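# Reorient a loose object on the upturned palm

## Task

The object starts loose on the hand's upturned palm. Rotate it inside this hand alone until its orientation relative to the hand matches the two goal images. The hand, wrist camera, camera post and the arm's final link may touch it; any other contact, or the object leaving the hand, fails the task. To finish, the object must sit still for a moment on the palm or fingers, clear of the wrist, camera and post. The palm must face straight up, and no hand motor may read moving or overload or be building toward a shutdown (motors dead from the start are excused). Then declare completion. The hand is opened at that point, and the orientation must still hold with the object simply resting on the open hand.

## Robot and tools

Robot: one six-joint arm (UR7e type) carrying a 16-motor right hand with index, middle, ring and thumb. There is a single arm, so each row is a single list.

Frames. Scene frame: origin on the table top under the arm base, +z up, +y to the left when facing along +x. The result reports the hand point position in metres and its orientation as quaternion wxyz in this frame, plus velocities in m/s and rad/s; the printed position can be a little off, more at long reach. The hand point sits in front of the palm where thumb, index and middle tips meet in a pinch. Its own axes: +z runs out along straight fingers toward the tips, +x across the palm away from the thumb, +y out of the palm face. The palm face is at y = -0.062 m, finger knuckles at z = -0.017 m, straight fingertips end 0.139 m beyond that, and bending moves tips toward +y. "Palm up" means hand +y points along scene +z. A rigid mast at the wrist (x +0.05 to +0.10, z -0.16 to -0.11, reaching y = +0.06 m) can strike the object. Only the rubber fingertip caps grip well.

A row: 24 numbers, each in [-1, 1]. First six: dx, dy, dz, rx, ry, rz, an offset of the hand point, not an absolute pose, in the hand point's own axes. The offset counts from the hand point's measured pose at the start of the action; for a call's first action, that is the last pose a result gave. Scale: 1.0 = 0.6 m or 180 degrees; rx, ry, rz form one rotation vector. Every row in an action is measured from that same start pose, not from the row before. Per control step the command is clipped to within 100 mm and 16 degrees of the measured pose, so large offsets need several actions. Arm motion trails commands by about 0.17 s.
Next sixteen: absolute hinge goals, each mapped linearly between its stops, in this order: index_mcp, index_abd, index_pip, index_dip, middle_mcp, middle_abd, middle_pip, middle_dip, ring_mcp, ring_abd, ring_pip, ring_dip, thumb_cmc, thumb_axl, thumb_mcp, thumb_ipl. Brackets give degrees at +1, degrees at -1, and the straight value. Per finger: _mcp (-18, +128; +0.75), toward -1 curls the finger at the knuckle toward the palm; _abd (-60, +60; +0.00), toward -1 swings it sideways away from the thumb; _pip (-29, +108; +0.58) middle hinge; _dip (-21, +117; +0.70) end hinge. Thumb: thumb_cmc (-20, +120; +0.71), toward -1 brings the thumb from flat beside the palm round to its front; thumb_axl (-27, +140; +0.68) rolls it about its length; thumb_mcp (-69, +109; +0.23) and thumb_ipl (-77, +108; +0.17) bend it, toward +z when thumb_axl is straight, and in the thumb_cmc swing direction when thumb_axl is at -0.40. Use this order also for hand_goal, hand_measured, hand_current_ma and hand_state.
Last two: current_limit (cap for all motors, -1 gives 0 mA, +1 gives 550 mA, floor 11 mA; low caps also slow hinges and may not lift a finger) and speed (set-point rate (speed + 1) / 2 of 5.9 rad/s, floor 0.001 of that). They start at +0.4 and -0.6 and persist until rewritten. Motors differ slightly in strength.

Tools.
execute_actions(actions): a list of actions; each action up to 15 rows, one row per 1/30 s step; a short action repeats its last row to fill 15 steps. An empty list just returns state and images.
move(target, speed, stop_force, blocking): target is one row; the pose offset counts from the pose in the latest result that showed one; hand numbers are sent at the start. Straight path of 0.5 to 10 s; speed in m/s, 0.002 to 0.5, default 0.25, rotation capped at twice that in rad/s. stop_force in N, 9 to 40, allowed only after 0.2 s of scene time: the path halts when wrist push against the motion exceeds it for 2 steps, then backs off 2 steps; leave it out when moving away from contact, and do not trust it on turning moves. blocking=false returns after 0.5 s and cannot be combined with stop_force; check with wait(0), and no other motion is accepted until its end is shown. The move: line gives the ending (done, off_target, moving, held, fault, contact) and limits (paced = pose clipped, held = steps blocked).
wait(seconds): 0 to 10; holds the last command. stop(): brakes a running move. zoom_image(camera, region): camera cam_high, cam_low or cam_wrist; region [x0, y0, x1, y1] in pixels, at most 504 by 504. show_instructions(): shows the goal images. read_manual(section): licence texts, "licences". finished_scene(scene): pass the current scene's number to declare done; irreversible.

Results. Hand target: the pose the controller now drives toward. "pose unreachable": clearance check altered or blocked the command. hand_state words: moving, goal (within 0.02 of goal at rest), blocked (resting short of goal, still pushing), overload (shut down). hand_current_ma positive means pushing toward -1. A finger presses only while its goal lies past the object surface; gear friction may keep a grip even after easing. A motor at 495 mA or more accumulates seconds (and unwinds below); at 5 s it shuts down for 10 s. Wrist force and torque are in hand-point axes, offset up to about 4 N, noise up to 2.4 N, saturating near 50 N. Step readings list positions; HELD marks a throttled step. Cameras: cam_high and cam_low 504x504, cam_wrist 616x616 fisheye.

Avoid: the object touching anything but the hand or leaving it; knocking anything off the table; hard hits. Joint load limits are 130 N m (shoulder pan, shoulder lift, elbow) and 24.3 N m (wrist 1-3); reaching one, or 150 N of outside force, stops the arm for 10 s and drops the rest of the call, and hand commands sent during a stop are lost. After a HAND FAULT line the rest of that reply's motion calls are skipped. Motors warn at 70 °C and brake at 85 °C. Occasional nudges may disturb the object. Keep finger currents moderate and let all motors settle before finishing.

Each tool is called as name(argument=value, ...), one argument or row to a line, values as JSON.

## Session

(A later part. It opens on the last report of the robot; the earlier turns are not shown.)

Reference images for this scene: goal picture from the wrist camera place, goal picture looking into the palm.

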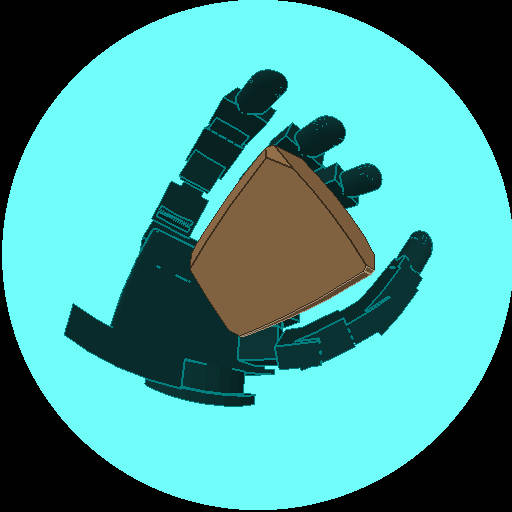

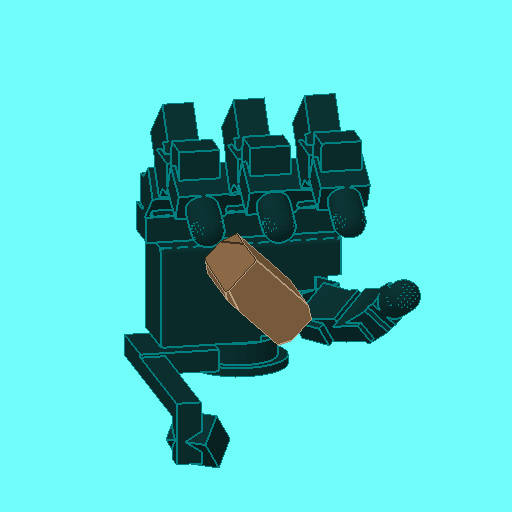

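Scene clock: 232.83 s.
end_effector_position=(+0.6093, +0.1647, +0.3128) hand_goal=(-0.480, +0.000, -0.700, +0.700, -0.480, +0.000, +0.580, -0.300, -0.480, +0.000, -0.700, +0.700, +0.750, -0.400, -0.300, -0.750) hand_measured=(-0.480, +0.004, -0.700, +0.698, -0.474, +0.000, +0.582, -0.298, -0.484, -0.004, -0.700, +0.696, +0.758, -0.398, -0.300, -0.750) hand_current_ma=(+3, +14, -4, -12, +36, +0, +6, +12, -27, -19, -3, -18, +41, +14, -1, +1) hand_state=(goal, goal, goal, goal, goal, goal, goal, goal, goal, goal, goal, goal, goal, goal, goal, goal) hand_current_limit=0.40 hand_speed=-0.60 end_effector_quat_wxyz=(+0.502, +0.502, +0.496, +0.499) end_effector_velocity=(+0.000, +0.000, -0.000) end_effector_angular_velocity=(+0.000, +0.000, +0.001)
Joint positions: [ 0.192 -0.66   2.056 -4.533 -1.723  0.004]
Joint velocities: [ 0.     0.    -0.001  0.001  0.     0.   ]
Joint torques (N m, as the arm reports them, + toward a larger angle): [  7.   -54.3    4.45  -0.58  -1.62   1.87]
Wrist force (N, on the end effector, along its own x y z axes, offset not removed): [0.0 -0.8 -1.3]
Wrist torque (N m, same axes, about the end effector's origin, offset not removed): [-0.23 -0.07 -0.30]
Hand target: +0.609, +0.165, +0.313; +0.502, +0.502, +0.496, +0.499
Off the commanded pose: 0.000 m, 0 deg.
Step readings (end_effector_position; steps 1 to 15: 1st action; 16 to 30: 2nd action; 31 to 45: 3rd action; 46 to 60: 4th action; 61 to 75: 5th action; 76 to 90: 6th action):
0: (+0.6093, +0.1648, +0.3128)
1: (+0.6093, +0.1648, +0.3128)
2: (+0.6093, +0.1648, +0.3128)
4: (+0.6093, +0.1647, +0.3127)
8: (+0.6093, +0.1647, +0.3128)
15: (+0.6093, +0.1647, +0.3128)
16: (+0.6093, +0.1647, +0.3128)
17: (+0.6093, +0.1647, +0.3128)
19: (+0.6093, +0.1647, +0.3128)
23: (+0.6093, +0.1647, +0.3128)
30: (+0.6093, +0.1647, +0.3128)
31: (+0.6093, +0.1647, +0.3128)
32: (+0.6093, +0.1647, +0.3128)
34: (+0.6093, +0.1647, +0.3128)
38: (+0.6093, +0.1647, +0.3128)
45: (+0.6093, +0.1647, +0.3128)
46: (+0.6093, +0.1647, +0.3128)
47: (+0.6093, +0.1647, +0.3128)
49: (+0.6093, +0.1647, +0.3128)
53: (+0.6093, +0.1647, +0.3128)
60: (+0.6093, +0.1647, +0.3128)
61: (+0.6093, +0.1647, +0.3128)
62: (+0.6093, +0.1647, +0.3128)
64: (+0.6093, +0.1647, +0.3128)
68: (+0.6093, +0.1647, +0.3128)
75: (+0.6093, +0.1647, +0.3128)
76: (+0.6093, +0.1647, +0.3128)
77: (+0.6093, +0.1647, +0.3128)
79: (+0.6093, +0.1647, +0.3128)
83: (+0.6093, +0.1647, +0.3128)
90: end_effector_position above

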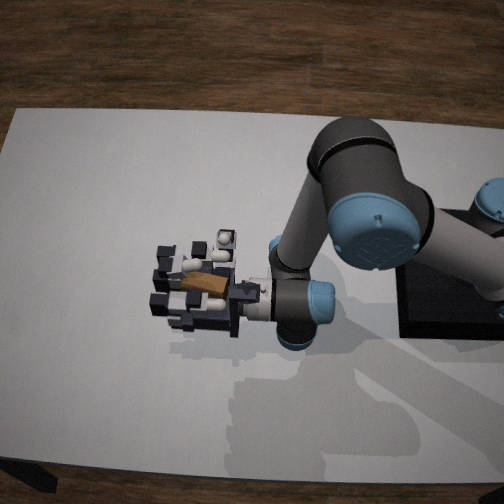

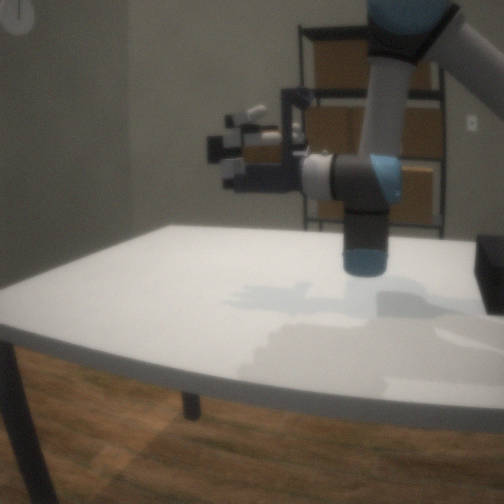

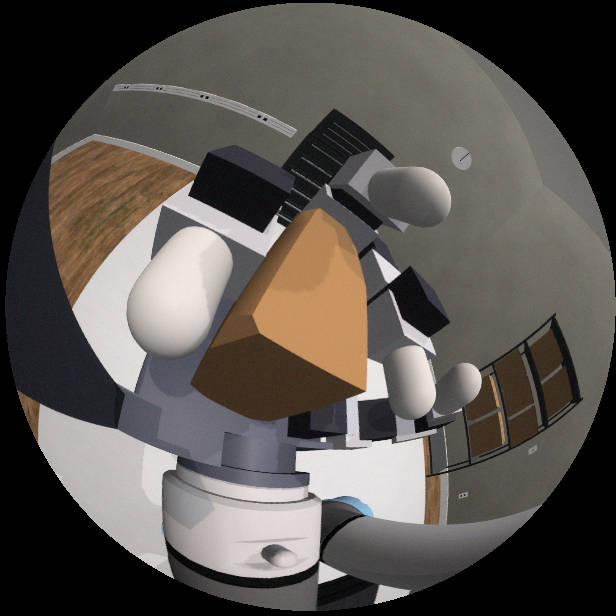

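execute_actions(
  actions=[
    [[0,0,0,0,0,0,-0.48,0.6,-0.75,0.3,-0.48,0,0.58,-0.3,-0.48,-0.6,-0.75,0.3,0.75,-0.4,0.2,0,0.4,-0.5]],
    [[0,0,0,0,0,0,-0.48,0.95,-0.8,0.1,-0.48,0,0.58,-0.3,-0.48,-0.95,-0.8,0.1,0.75,-0.4,0.2,0,0.4,-0.6]],
    [[0,0,0,0,0,0,-0.48,0.95,-0.8,-0.25,-0.48,0,0.58,-0.3,-0.48,-0.95,-0.8,-0.25,0.75,-0.4,0.2,0,0.4,-0.7]],
    [[0,0,0,0,0,0,-0.48,0.95,-0.8,-0.25,-0.48,0,0.58,-0.3,-0.48,-0.95,-0.8,-0.25,0.75,-0.4,0.2,0,0.4,-0.7]],
  ],
)

zoom_image(
  camera="cam_high",
  region=[90, 200, 290, 400],
)

Scene clock: 248.80 s.
end_effector_position=(+0.6093, +0.1647, +0.3128) hand_goal=(-0.480, +0.950, -0.800, -0.250, -0.480, +0.000, +0.580, -0.300, -0.480, -0.950, -0.800, -0.250, +0.750, -0.400, +0.200, +0.000) hand_measured=(-0.476, +0.954, -0.782, -0.214, -0.476, +0.000, +0.582, -0.298, -0.476, -0.952, -0.776, -0.216, +0.760, -0.398, +0.204, +0.000) hand_current_ma=(+25, +14, +106, +187, +23, +0, +6, +12, +20, -8, +125, +193, +51, +14, +27, -3) hand_state=(goal, goal, goal, blocked, goal, goal, goal, goal, goal, goal, blocked, blocked, goal, goal, goal, goal) hand_current_limit=0.40 hand_speed=-0.70 end_effector_quat_wxyz=(+0.502, +0.502, +0.496, +0.499) end_effector_velocity=(-0.000, -0.000, -0.001) end_effector_angular_velocity=(+0.000, +0.001, -0.001)
Joint positions: [ 0.192 -0.66   2.056 -4.533 -1.723  0.004]
Joint velocities: [-0.     0.001  0.    -0.001 -0.     0.   ]
Joint torques (N m, as the arm reports them, + toward a larger angle): [  6.85 -52.62   5.87  -0.85  -1.42   1.42]
Wrist force (N, on the end effector, along its own x y z axes, offset not removed): [-0.6 1.9 -1.0]
Wrist torque (N m, same axes, about the end effector's origin, offset not removed): [-0.01 0.10 -0.12]
Hand target: +0.609, +0.165, +0.313; +0.502, +0.502, +0.496, +0.499
Off the commanded pose: 0.000 m, 0 deg.
Step readings (end_effector_position; steps 1 to 15: 1st action; 16 to 30: 2nd action; 31 to 45: 3rd action; 46 to 60: 4th action):
0: (+0.6093, +0.1647, +0.3128)
1: (+0.6093, +0.1647, +0.3128)
2: (+0.6093, +0.1647, +0.3128)
4: (+0.6093, +0.1647, +0.3128)
8: (+0.6093, +0.1647, +0.3128)
15: (+0.6093, +0.1647, +0.3128)
16: (+0.6093, +0.1647, +0.3128)
17: (+0.6093, +0.1647, +0.3128)
19: (+0.6093, +0.1647, +0.3128)
23: (+0.6093, +0.1647, +0.3128)
30: (+0.6093, +0.1647, +0.3128)
31: (+0.6093, +0.1647, +0.3128)
32: (+0.6093, +0.1647, +0.3128)
34: (+0.6093, +0.1647, +0.3128)
38: (+0.6093, +0.1647, +0.3128)
45: (+0.6093, +0.1647, +0.3128)
46: (+0.6093, +0.1647, +0.3128)
47: (+0.6093, +0.1647, +0.3128)
49: (+0.6093, +0.1647, +0.3128)
53: (+0.6093, +0.1647, +0.3128)
60: end_effector_position above

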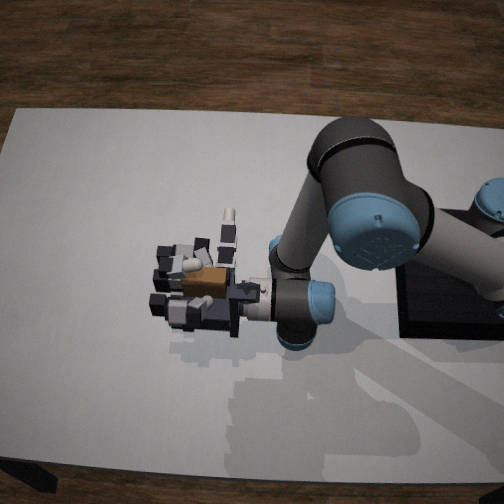

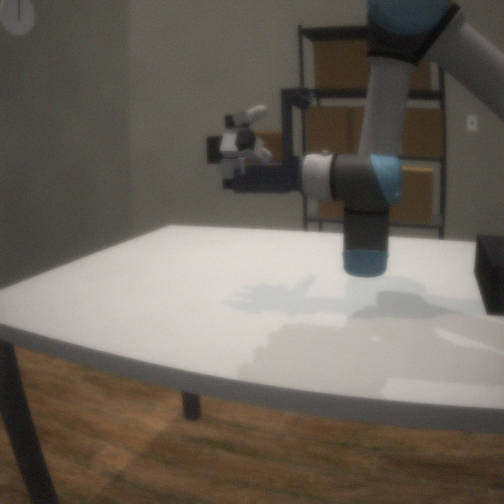

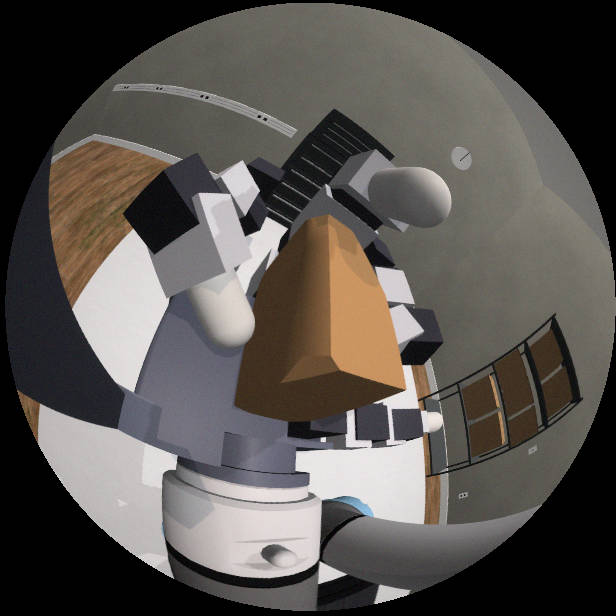

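Region (90, 200, 290, 400) of cam_high's 504x504 image, scaled by 2.520, with more detail than that image has.

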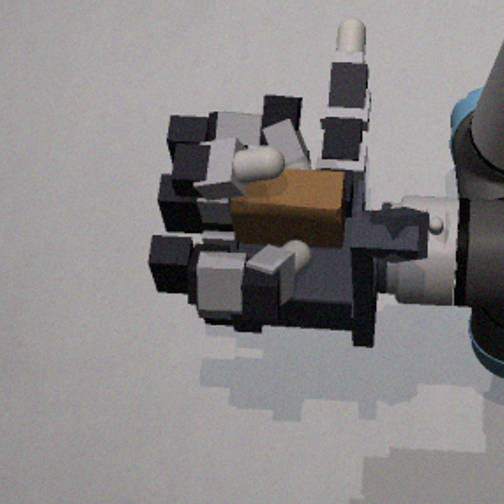

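move(
  target=[0,0,0,0.25,0,0,-0.48,0.95,-0.8,-0.3,-0.48,0,0.58,-0.3,-0.48,-0.95,-0.8,-0.3,0.75,-0.4,0.2,0,0.4,-0.7],
  speed=0.15,
)

move(
  target=[0,0,0,0,0,0,0.13,0.95,-0.8,-0.3,0.13,0,0.58,-0.3,0.13,-0.95,-0.8,-0.3,0.75,-0.4,0.2,0,0.4,-0.85],
)

zoom_image(
  camera="cam_low",
  region=[150, 60, 320, 230],
)

Scene clock: 260.17 s.
end_effector_position=(+0.6092, +0.1647, +0.3129) hand_goal=(-0.480, +0.950, -0.800, -0.300, -0.480, +0.000, +0.580, -0.300, -0.480, -0.950, -0.800, -0.300, +0.750, -0.400, +0.200, +0.000) hand_measured=(-0.472, +0.954, -0.772, -0.258, -0.466, +0.000, +0.582, -0.298, -0.474, -0.952, -0.766, -0.262, +0.760, -0.398, +0.204, +0.000) hand_current_ma=(+39, +14, +159, +217, +80, +0, +6, +12, +32, -8, +174, +216, +51, +14, +27, -3) hand_state=(goal, goal, blocked, blocked, goal, goal, goal, goal, goal, goal, blocked, blocked, goal, goal, goal, goal) hand_current_limit=0.40 hand_speed=-0.70 end_effector_quat_wxyz=(+0.273, +0.656, +0.649, +0.272) end_effector_velocity=(+0.000, +0.000, -0.001) end_effector_angular_velocity=(-0.001, +0.015, -0.000)
Joint positions: [ 0.188 -1.304  2.254 -3.298 -1.673  0.107]
Joint velocities: [ 0.    -0.007 -0.005  0.027  0.     0.001]
Joint torques (N m, as the arm reports them, + toward a larger angle): [ -8.58 -43.19 -28.4   -1.59   2.08   1.98]
Wrist force (N, on the end effector, along its own x y z axes, offset not removed): [-1.3 0.2 1.2]
Wrist torque (N m, same axes, about the end effector's origin, offset not removed): [-0.19 0.02 -0.17]
Hand target: +0.609, +0.165, +0.313; +0.272, +0.656, +0.650, +0.271
Off the commanded pose: 0.000 m, 0 deg.
move: done

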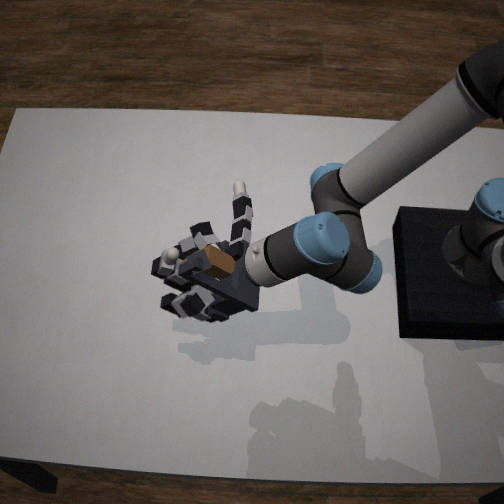

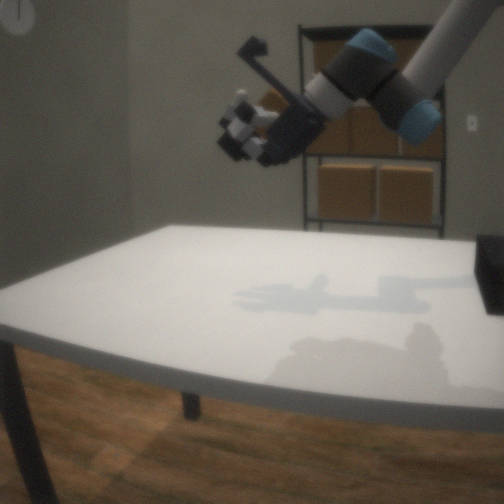

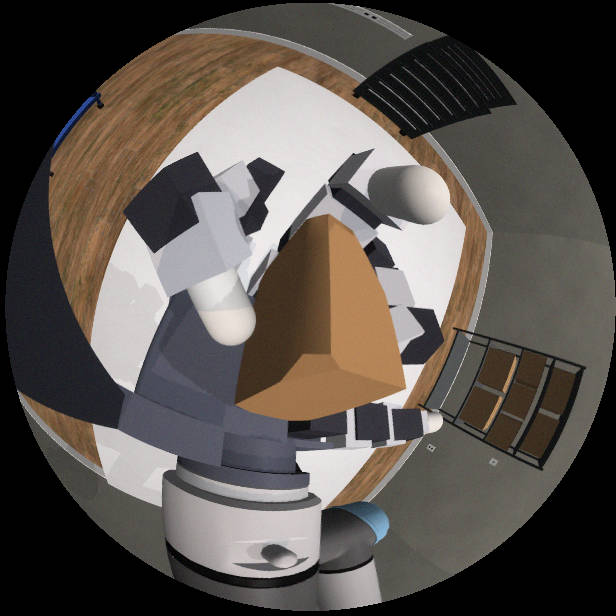

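Scene clock: 262.17 s.
end_effector_position=(+0.6092, +0.1647, +0.3129) hand_goal=(+0.130, +0.950, -0.800, -0.300, +0.130, +0.000, +0.580, -0.300, +0.130, -0.950, -0.800, -0.300, +0.750, -0.400, +0.200, +0.000) hand_measured=(+0.132, +0.946, -0.772, -0.268, +0.154, +0.000, +0.582, -0.298, +0.130, -0.944, -0.766, -0.272, +0.760, -0.398, +0.204, +0.000) hand_current_ma=(+10, -19, +159, +160, +127, +0, +6, +12, +4, +25, +174, +155, +51, +14, +27, -3) hand_state=(goal, goal, blocked, blocked, blocked, goal, goal, goal, goal, goal, blocked, blocked, goal, goal, goal, goal) hand_current_limit=0.40 hand_speed=-0.85 end_effector_quat_wxyz=(+0.273, +0.656, +0.649, +0.272) end_effector_velocity=(-0.001, -0.000, -0.002) end_effector_angular_velocity=(-0.001, +0.004, +0.000)
Joint positions: [ 0.188 -1.304  2.254 -3.298 -1.673  0.107]
Joint velocities: [ 0.     0.001  0.003 -0.    -0.    -0.   ]
Joint torques (N m, as the arm reports them, + toward a larger angle): [ -2.58 -17.69  -5.76  -5.34  -2.27  -2.71]
Wrist force (N, on the end effector, along its own x y z axes, offset not removed): [-0.8 -0.1 -0.9]
Wrist torque (N m, same axes, about the end effector's origin, offset not removed): [-0.01 0.02 0.00]
Hand target: +0.609, +0.165, +0.313; +0.273, +0.656, +0.649, +0.272
Off the commanded pose: 0.000 m, 0 deg.
move: done

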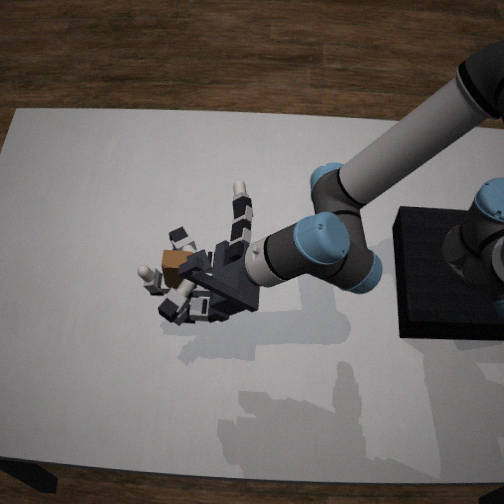

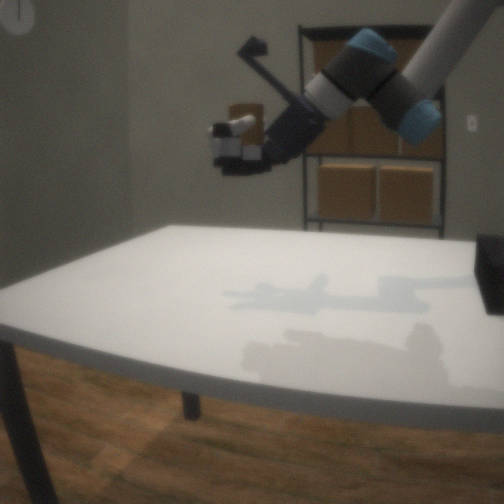

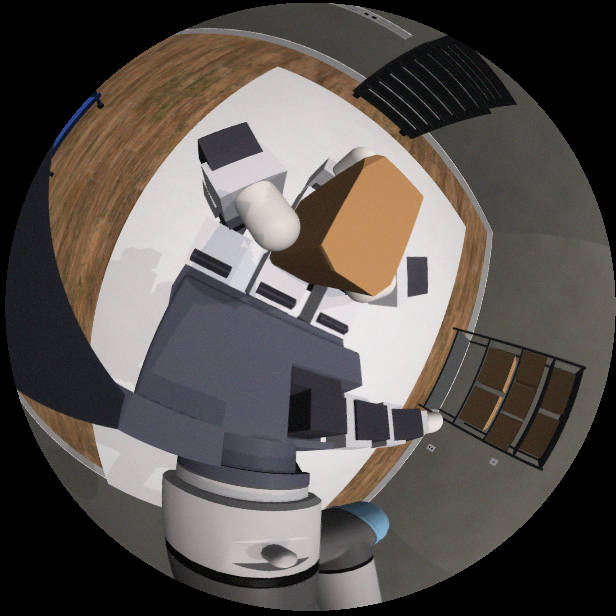

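Region (150, 60, 320, 230) of cam_low's 504x504 image, scaled by 2.965, with more detail than that image has.

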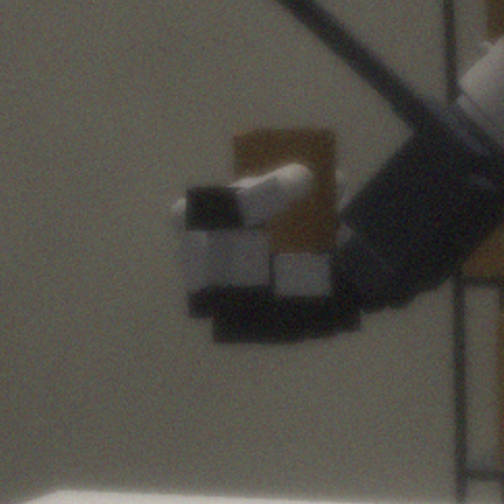

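Works. Level while extending.

move(
  target=[0,0,0,-0.25,0,0,0.74,0.95,-0.8,-0.3,0.72,0,0.58,-0.3,0.74,-0.95,-0.8,-0.3,0.75,-0.4,0.2,0,0.4,-0.915],
  speed=0.15,
)

zoom_image(
  camera="cam_low",
  region=[150, 60, 320, 230],
)

zoom_image(
  camera="cam_high",
  region=[90, 200, 250, 360],
)

Scene clock: 272.30 s.
end_effector_position=(+0.6092, +0.1647, +0.3128) hand_goal=(+0.740, +0.950, -0.800, -0.300, +0.720, +0.000, +0.580, -0.300, +0.740, -0.950, -0.800, -0.300, +0.750, -0.400, +0.200, +0.000) hand_measured=(+0.740, +0.946, -0.772, -0.268, +0.748, +0.000, +0.582, -0.298, +0.738, -0.944, -0.766, -0.272, +0.760, -0.398, +0.204, +0.000) hand_current_ma=(-4, -19, +159, +160, +154, +0, +6, +12, -10, +25, +174, +155, +51, +14, +27, -3) hand_state=(goal, goal, blocked, blocked, blocked, goal, goal, goal, goal, goal, blocked, blocked, goal, goal, goal, goal) hand_current_limit=0.40 hand_speed=-0.91 end_effector_quat_wxyz=(+0.502, +0.502, +0.496, +0.500) end_effector_velocity=(-0.000, +0.000, +0.001) end_effector_angular_velocity=(+0.000, -0.003, +0.000)
Joint positions: [ 0.192 -0.659  2.055 -4.535 -1.722  0.004]
Joint velocities: [-0.     0.    -0.001 -0.002  0.    -0.   ]
Joint torques (N m, as the arm reports them, + toward a larger angle): [ -8.05 -31.55 -19.37  -3.75   2.19  -2.8 ]
Wrist force (N, on the end effector, along its own x y z axes, offset not removed): [-0.9 0.6 -2.7]
Wrist torque (N m, same axes, about the end effector's origin, offset not removed): [0.30 -0.03 -0.11]
Hand target: +0.609, +0.165, +0.313; +0.503, +0.502, +0.496, +0.500
Off the commanded pose: 0.000 m, 0 deg.
move: done

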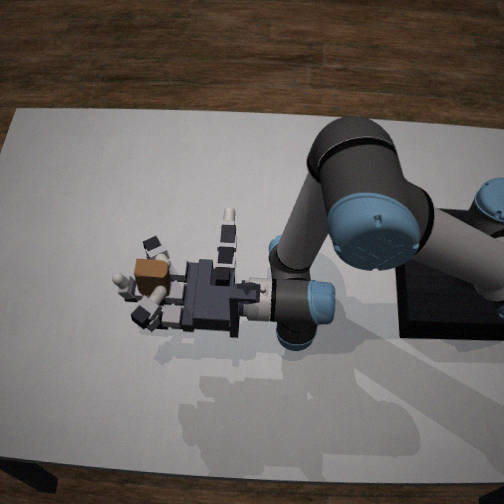

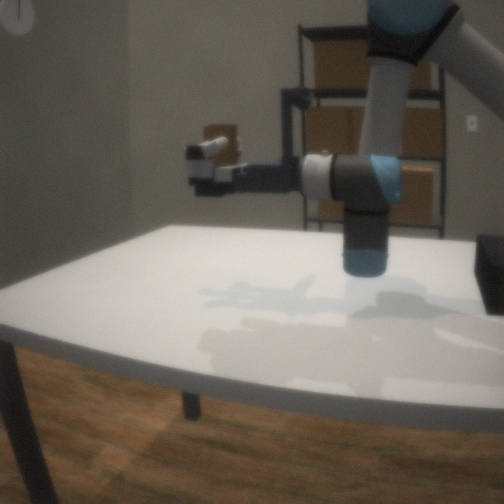

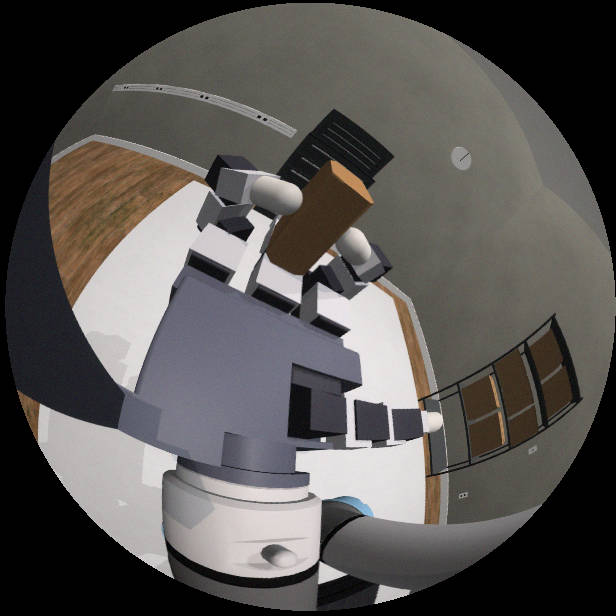

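Region (150, 60, 320, 230) of cam_low's 504x504 image, scaled by 2.965, with more detail than that image has.

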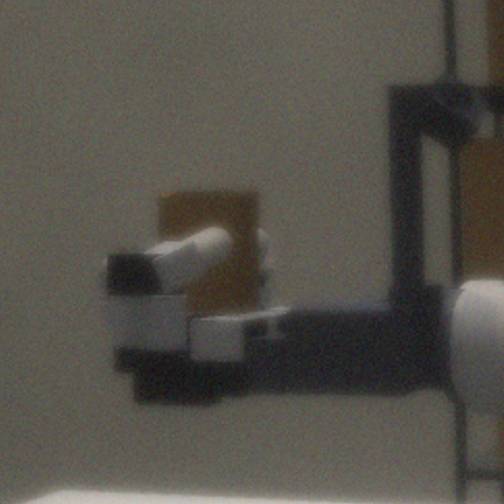

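Region (90, 200, 250, 360) of cam_high's 504x504 image, scaled by 3.150, with more detail than that image has.

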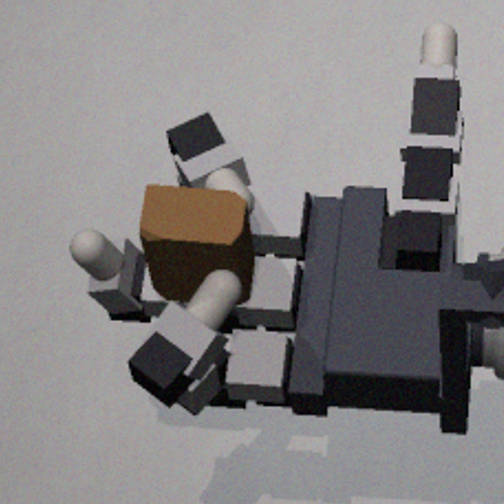

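move(
  target=[0,0,0,0,0,0,0.3,0.95,-0.8,-0.3,0.72,0,0.58,-0.3,0.3,-0.95,-0.8,-0.3,0.75,-0.4,0.2,0,0.4,-0.9],
)

zoom_image(
  camera="cam_low",
  region=[150, 60, 320, 230],
)

zoom_image(
  camera="cam_high",
  region=[90, 200, 250, 360],
)

Scene clock: 283.17 s.
end_effector_position=(+0.6092, +0.1647, +0.3128) hand_goal=(+0.300, +0.950, -0.800, -0.300, +0.720, +0.000, +0.580, -0.300, +0.300, -0.950, -0.800, -0.300, +0.750, -0.400, +0.200, +0.000) hand_measured=(+0.316, +0.940, -0.772, -0.284, +0.748, +0.000, +0.582, -0.298, +0.314, -0.940, -0.766, -0.286, +0.760, -0.398, +0.204, +0.000) hand_current_ma=(+91, -45, +159, +81, +152, +0, +6, +12, +81, +48, +174, +76, +51, +14, +27, -3) hand_state=(goal, goal, blocked, goal, blocked, goal, goal, goal, goal, goal, blocked, goal, goal, goal, goal, goal) hand_current_limit=0.40 hand_speed=-0.90 end_effector_quat_wxyz=(+0.502, +0.502, +0.496, +0.500) end_effector_velocity=(-0.000, -0.000, -0.001) end_effector_angular_velocity=(-0.000, +0.001, +0.000)
Joint positions: [ 0.192 -0.659  2.055 -4.535 -1.722  0.004]
Joint velocities: [-0.     0.001  0.001 -0.001  0.     0.   ]
Joint torques (N m, as the arm reports them, + toward a larger angle): [  0.36 -57.04   6.39  -0.66  -1.07   1.99]
Wrist force (N, on the end effector, along its own x y z axes, offset not removed): [-1.4 -0.7 -0.8]
Wrist torque (N m, same axes, about the end effector's origin, offset not removed): [-0.19 0.00 -0.06]
Hand target: +0.609, +0.165, +0.313; +0.502, +0.502, +0.496, +0.500
Off the commanded pose: 0.000 m, 0 deg.
move: done

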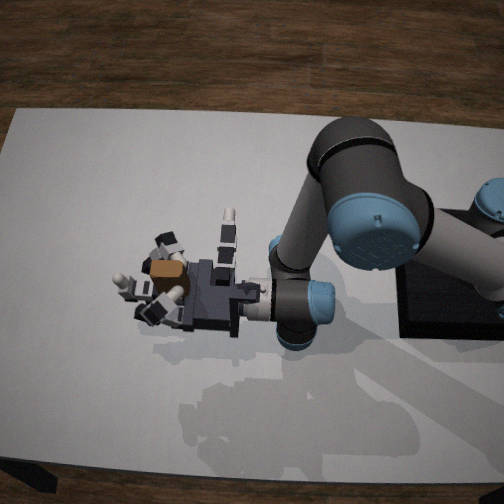

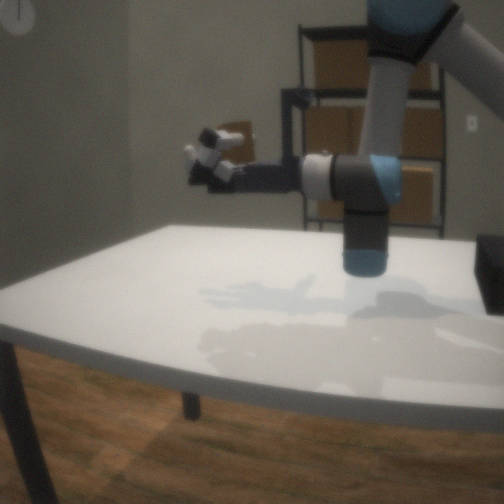

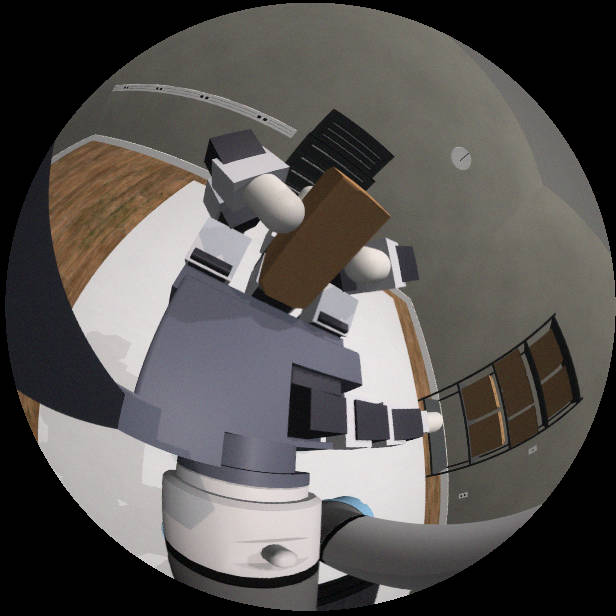

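Region (150, 60, 320, 230) of cam_low's 504x504 image, scaled by 2.965, with more detail than that image has.

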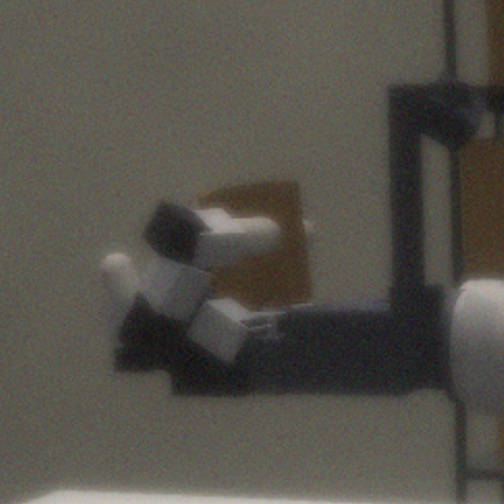

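Region (90, 200, 250, 360) of cam_high's 504x504 image, scaled by 3.150, with more detail than that image has.

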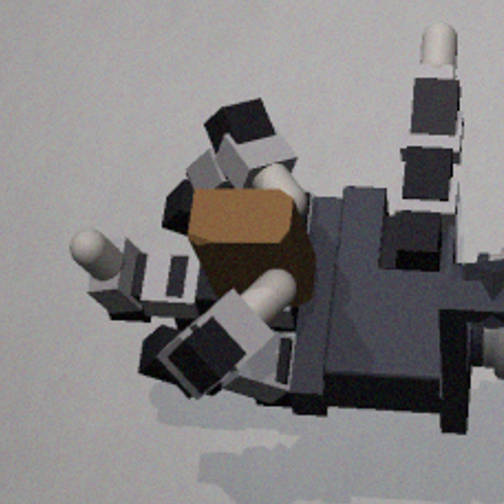

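move(
  target=[0,0,0,0,0,0,0.1,0.95,-0.8,-0.3,0.72,0,0.58,-0.3,0.1,-0.95,-0.8,-0.3,0.75,-0.4,0.2,0,0.4,-0.9],
)

move(
  target=[0,0,0,0,0,0,0.1,0.95,-0.75,0.1,0.72,0,0.58,-0.3,0.1,-0.95,-0.75,0.1,0.75,-0.4,0.2,0,0.4,-0.8],
)

move(
  target=[0,0,0,0,0,0,0.6,0.95,-0.75,0.1,0.72,0,0.58,-0.3,0.6,-0.95,-0.75,0.1,0.75,-0.4,0.2,0,0.4,-0.7],
)

move(
  target=[0,0,0,0,0,0,0.6,0.95,-0.8,-0.3,0.72,0,0.58,-0.3,0.6,-0.95,-0.8,-0.3,0.75,-0.4,0.2,0,0.4,-0.8],
)

zoom_image(
  camera="cam_low",
  region=[150, 60, 320, 230],
)

zoom_image(
  camera="cam_high",
  region=[90, 200, 250, 360],
)

Scene clock: 293.77 s.
end_effector_position=(+0.6092, +0.1647, +0.3128) hand_goal=(+0.100, +0.950, -0.800, -0.300, +0.720, +0.000, +0.580, -0.300, +0.100, -0.950, -0.800, -0.300, +0.750, -0.400, +0.200, +0.000) hand_measured=(+0.112, +0.940, -0.772, -0.284, +0.748, +0.000, +0.582, -0.298, +0.112, -0.938, -0.766, -0.286, +0.760, -0.398, +0.204, +0.000) hand_current_ma=(+64, -46, +159, +79, +145, +0, +6, +12, +65, +49, +174, +76, +51, +14, +27, -3) hand_state=(goal, goal, blocked, goal, blocked, goal, goal, goal, goal, goal, blocked, goal, goal, goal, goal, goal) hand_current_limit=0.40 hand_speed=-0.90 end_effector_quat_wxyz=(+0.502, +0.502, +0.496, +0.500) end_effector_velocity=(-0.001, +0.000, -0.001) end_effector_angular_velocity=(-0.000, +0.002, +0.001)
Joint positions: [ 0.192 -0.659  2.055 -4.535 -1.722  0.004]
Joint velocities: [ 0.    -0.     0.003 -0.001  0.     0.   ]
Joint torques (N m, as the arm reports them, + toward a larger angle): [  3.86 -55.64   6.68  -0.85  -0.54   1.96]
Wrist force (N, on the end effector, along its own x y z axes, offset not removed): [-1.0 -0.1 -1.1]
Wrist torque (N m, same axes, about the end effector's origin, offset not removed): [-0.04 0.03 -0.14]
Hand target: +0.609, +0.165, +0.313; +0.502, +0.502, +0.496, +0.500
Off the commanded pose: 0.000 m, 0 deg.
move: done

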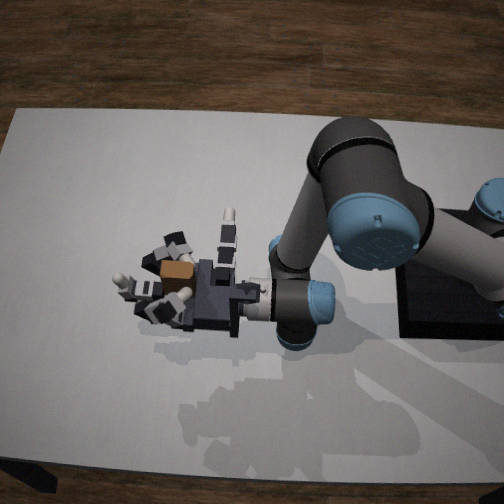

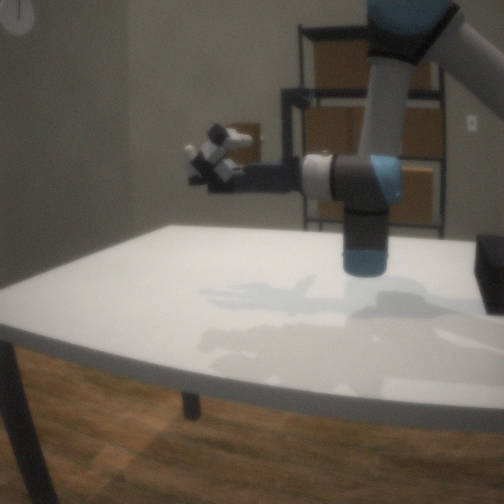

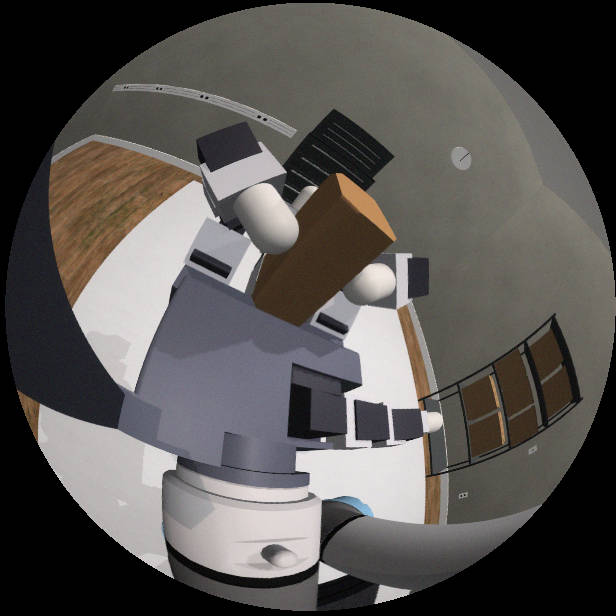

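Scene clock: 294.87 s.
end_effector_position=(+0.6092, +0.1647, +0.3128) hand_goal=(+0.100, +0.950, -0.750, +0.100, +0.720, +0.000, +0.580, -0.300, +0.100, -0.950, -0.750, +0.100, +0.750, -0.400, +0.200, +0.000) hand_measured=(+0.110, +0.948, -0.754, +0.096, +0.746, +0.000, +0.582, -0.298, +0.110, -0.948, -0.754, +0.096, +0.760, -0.398, +0.204, +0.000) hand_current_ma=(+59, -9, -23, -20, +138, +0, +6, +12, +59, +10, -21, -19, +52, +14, +28, -3) hand_state=(goal, goal, goal, goal, blocked, goal, goal, goal, goal, goal, goal, goal, goal, goal, goal, goal) hand_current_limit=0.40 hand_speed=-0.80 end_effector_quat_wxyz=(+0.502, +0.502, +0.496, +0.500) end_effector_velocity=(-0.000, -0.000, +0.001) end_effector_angular_velocity=(+0.001, -0.003, -0.001)
Joint positions: [ 0.192 -0.659  2.055 -4.535 -1.722  0.004]
Joint velocities: [ 0.    -0.    -0.001 -0.002 -0.001  0.   ]
Joint torques (N m, as the arm reports them, + toward a larger angle): [  3.86 -55.76   4.77  -2.36  -0.11   2.02]
Wrist force (N, on the end effector, along its own x y z axes, offset not removed): [-1.2 1.2 -1.9]
Wrist torque (N m, same axes, about the end effector's origin, offset not removed): [0.20 0.11 -0.20]
Hand target: +0.609, +0.165, +0.313; +0.502, +0.502, +0.496, +0.500
Off the commanded pose: 0.000 m, 0 deg.
move: done

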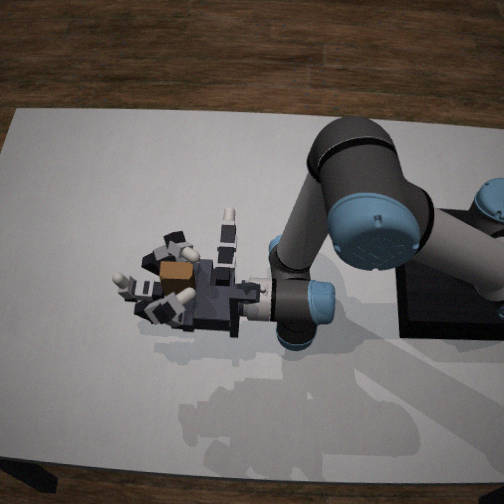

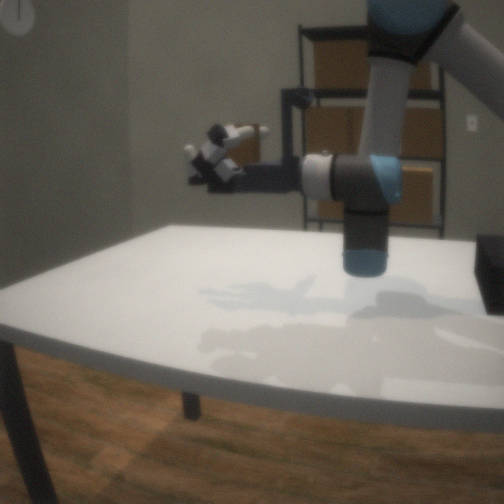

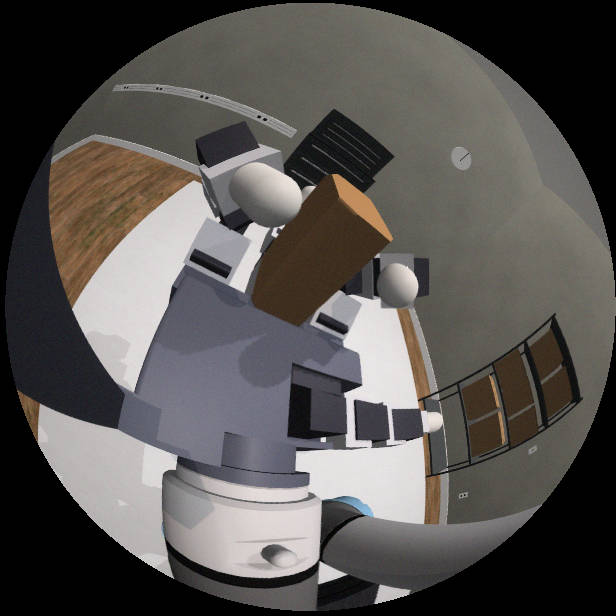

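Scene clock: 295.87 s.
end_effector_position=(+0.6092, +0.1647, +0.3128) hand_goal=(+0.600, +0.950, -0.750, +0.100, +0.720, +0.000, +0.580, -0.300, +0.600, -0.950, -0.750, +0.100, +0.750, -0.400, +0.200, +0.000) hand_measured=(+0.606, +0.948, -0.754, +0.096, +0.746, +0.000, +0.582, -0.298, +0.604, -0.948, -0.754, +0.096, +0.760, -0.398, +0.204, +0.000) hand_current_ma=(+29, -9, -19, -20, +138, +0, +6, +12, +27, +9, -20, -19, +52, +14, +28, -3) hand_state=(goal, goal, goal, goal, blocked, goal, goal, goal, goal, goal, goal, goal, goal, goal, goal, goal) hand_current_limit=0.40 hand_speed=-0.70 end_effector_quat_wxyz=(+0.502, +0.502, +0.496, +0.500) end_effector_velocity=(-0.000, +0.000, +0.000) end_effector_angular_velocity=(-0.000, -0.000, -0.000)
Joint positions: [ 0.192 -0.659  2.055 -4.535 -1.722  0.004]
Joint velocities: [ 0.    -0.     0.    -0.001 -0.    -0.   ]
Joint torques (N m, as the arm reports them, + toward a larger angle): [  3.37 -56.65   5.17  -2.68   0.02   2.01]
Wrist force (N, on the end effector, along its own x y z axes, offset not removed): [-1.2 0.2 -0.5]
Wrist torque (N m, same axes, about the end effector's origin, offset not removed): [-0.06 0.12 -0.12]
Hand target: +0.609, +0.165, +0.313; +0.502, +0.502, +0.496, +0.500
Off the commanded pose: 0.000 m, 0 deg.
move: done

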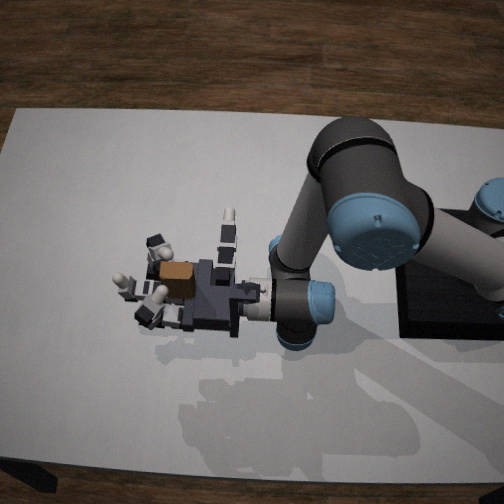

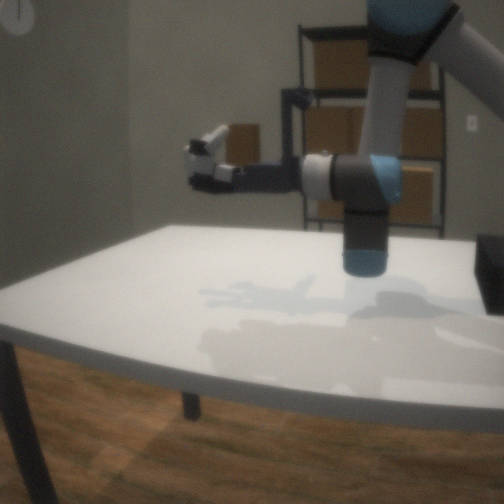

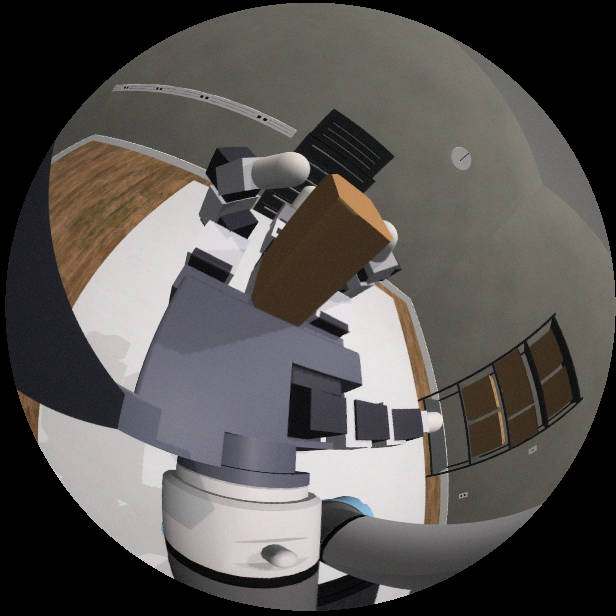

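Scene clock: 296.93 s.
end_effector_position=(+0.6092, +0.1647, +0.3128) hand_goal=(+0.600, +0.950, -0.800, -0.300, +0.720, +0.000, +0.580, -0.300, +0.600, -0.950, -0.800, -0.300, +0.750, -0.400, +0.200, +0.000) hand_measured=(+0.606, +0.946, -0.772, -0.260, +0.746, +0.000, +0.582, -0.298, +0.604, -0.946, -0.768, -0.266, +0.760, -0.398, +0.204, +0.000) hand_current_ma=(+29, -15, +157, +205, +138, +0, +6, +12, +27, +16, +158, +192, +52, +14, +28, -3) hand_state=(goal, goal, blocked, blocked, blocked, goal, goal, goal, goal, goal, blocked, blocked, goal, goal, goal, goal) hand_current_limit=0.40 hand_speed=-0.80 end_effector_quat_wxyz=(+0.502, +0.502, +0.496, +0.500) end_effector_velocity=(+0.001, -0.000, +0.001) end_effector_angular_velocity=(+0.000, -0.002, -0.001)
Joint positions: [ 0.192 -0.659  2.055 -4.535 -1.722  0.004]
Joint velocities: [-0.001 -0.001 -0.003  0.002 -0.001 -0.   ]
Joint torques (N m, as the arm reports them, + toward a larger angle): [  4.07 -56.21   5.7   -2.76  -0.1    2.03]
Wrist force (N, on the end effector, along its own x y z axes, offset not removed): [0.3 1.2 -1.7]
Wrist torque (N m, same axes, about the end effector's origin, offset not removed): [0.21 -0.07 0.04]
Hand target: +0.609, +0.165, +0.313; +0.502, +0.502, +0.496, +0.500
Off the commanded pose: 0.000 m, 0 deg.
move: done

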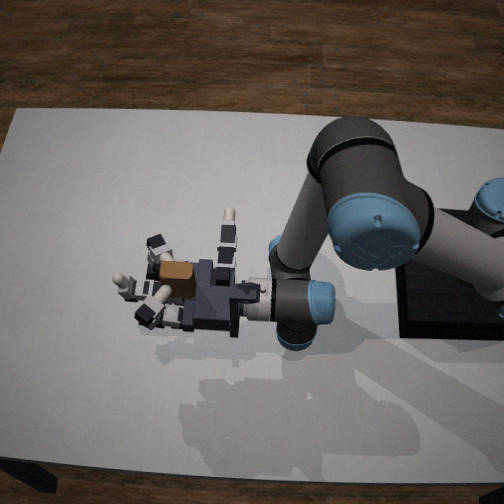

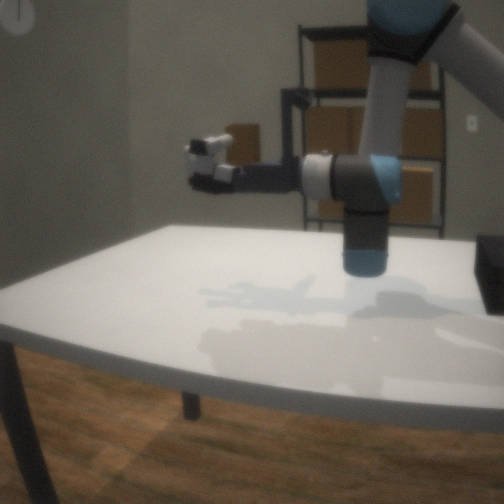

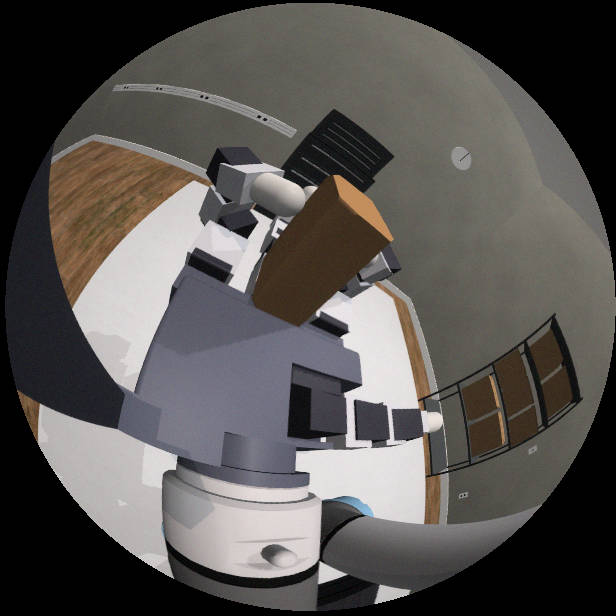

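Region (150, 60, 320, 230) of cam_low's 504x504 image, scaled by 2.965, with more detail than that image has.

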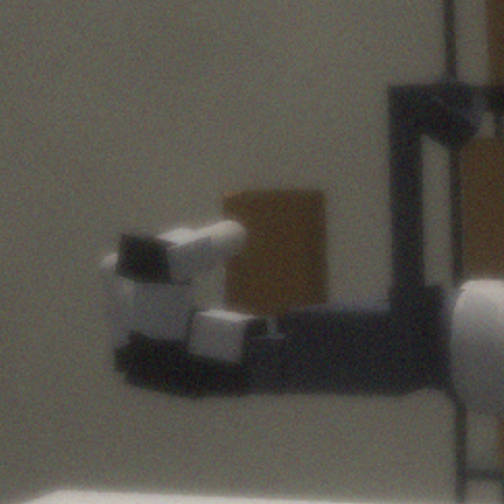

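Region (90, 200, 250, 360) of cam_high's 504x504 image, scaled by 3.150, with more detail than that image has.

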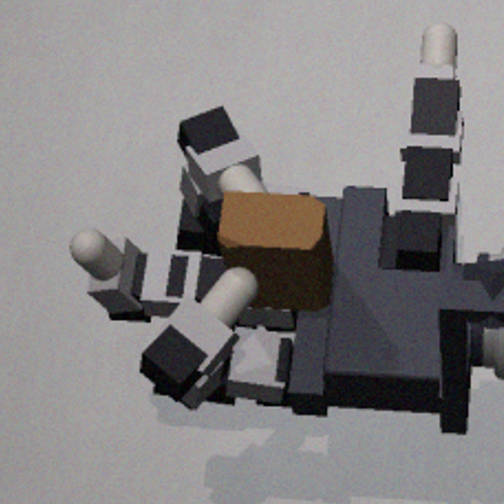

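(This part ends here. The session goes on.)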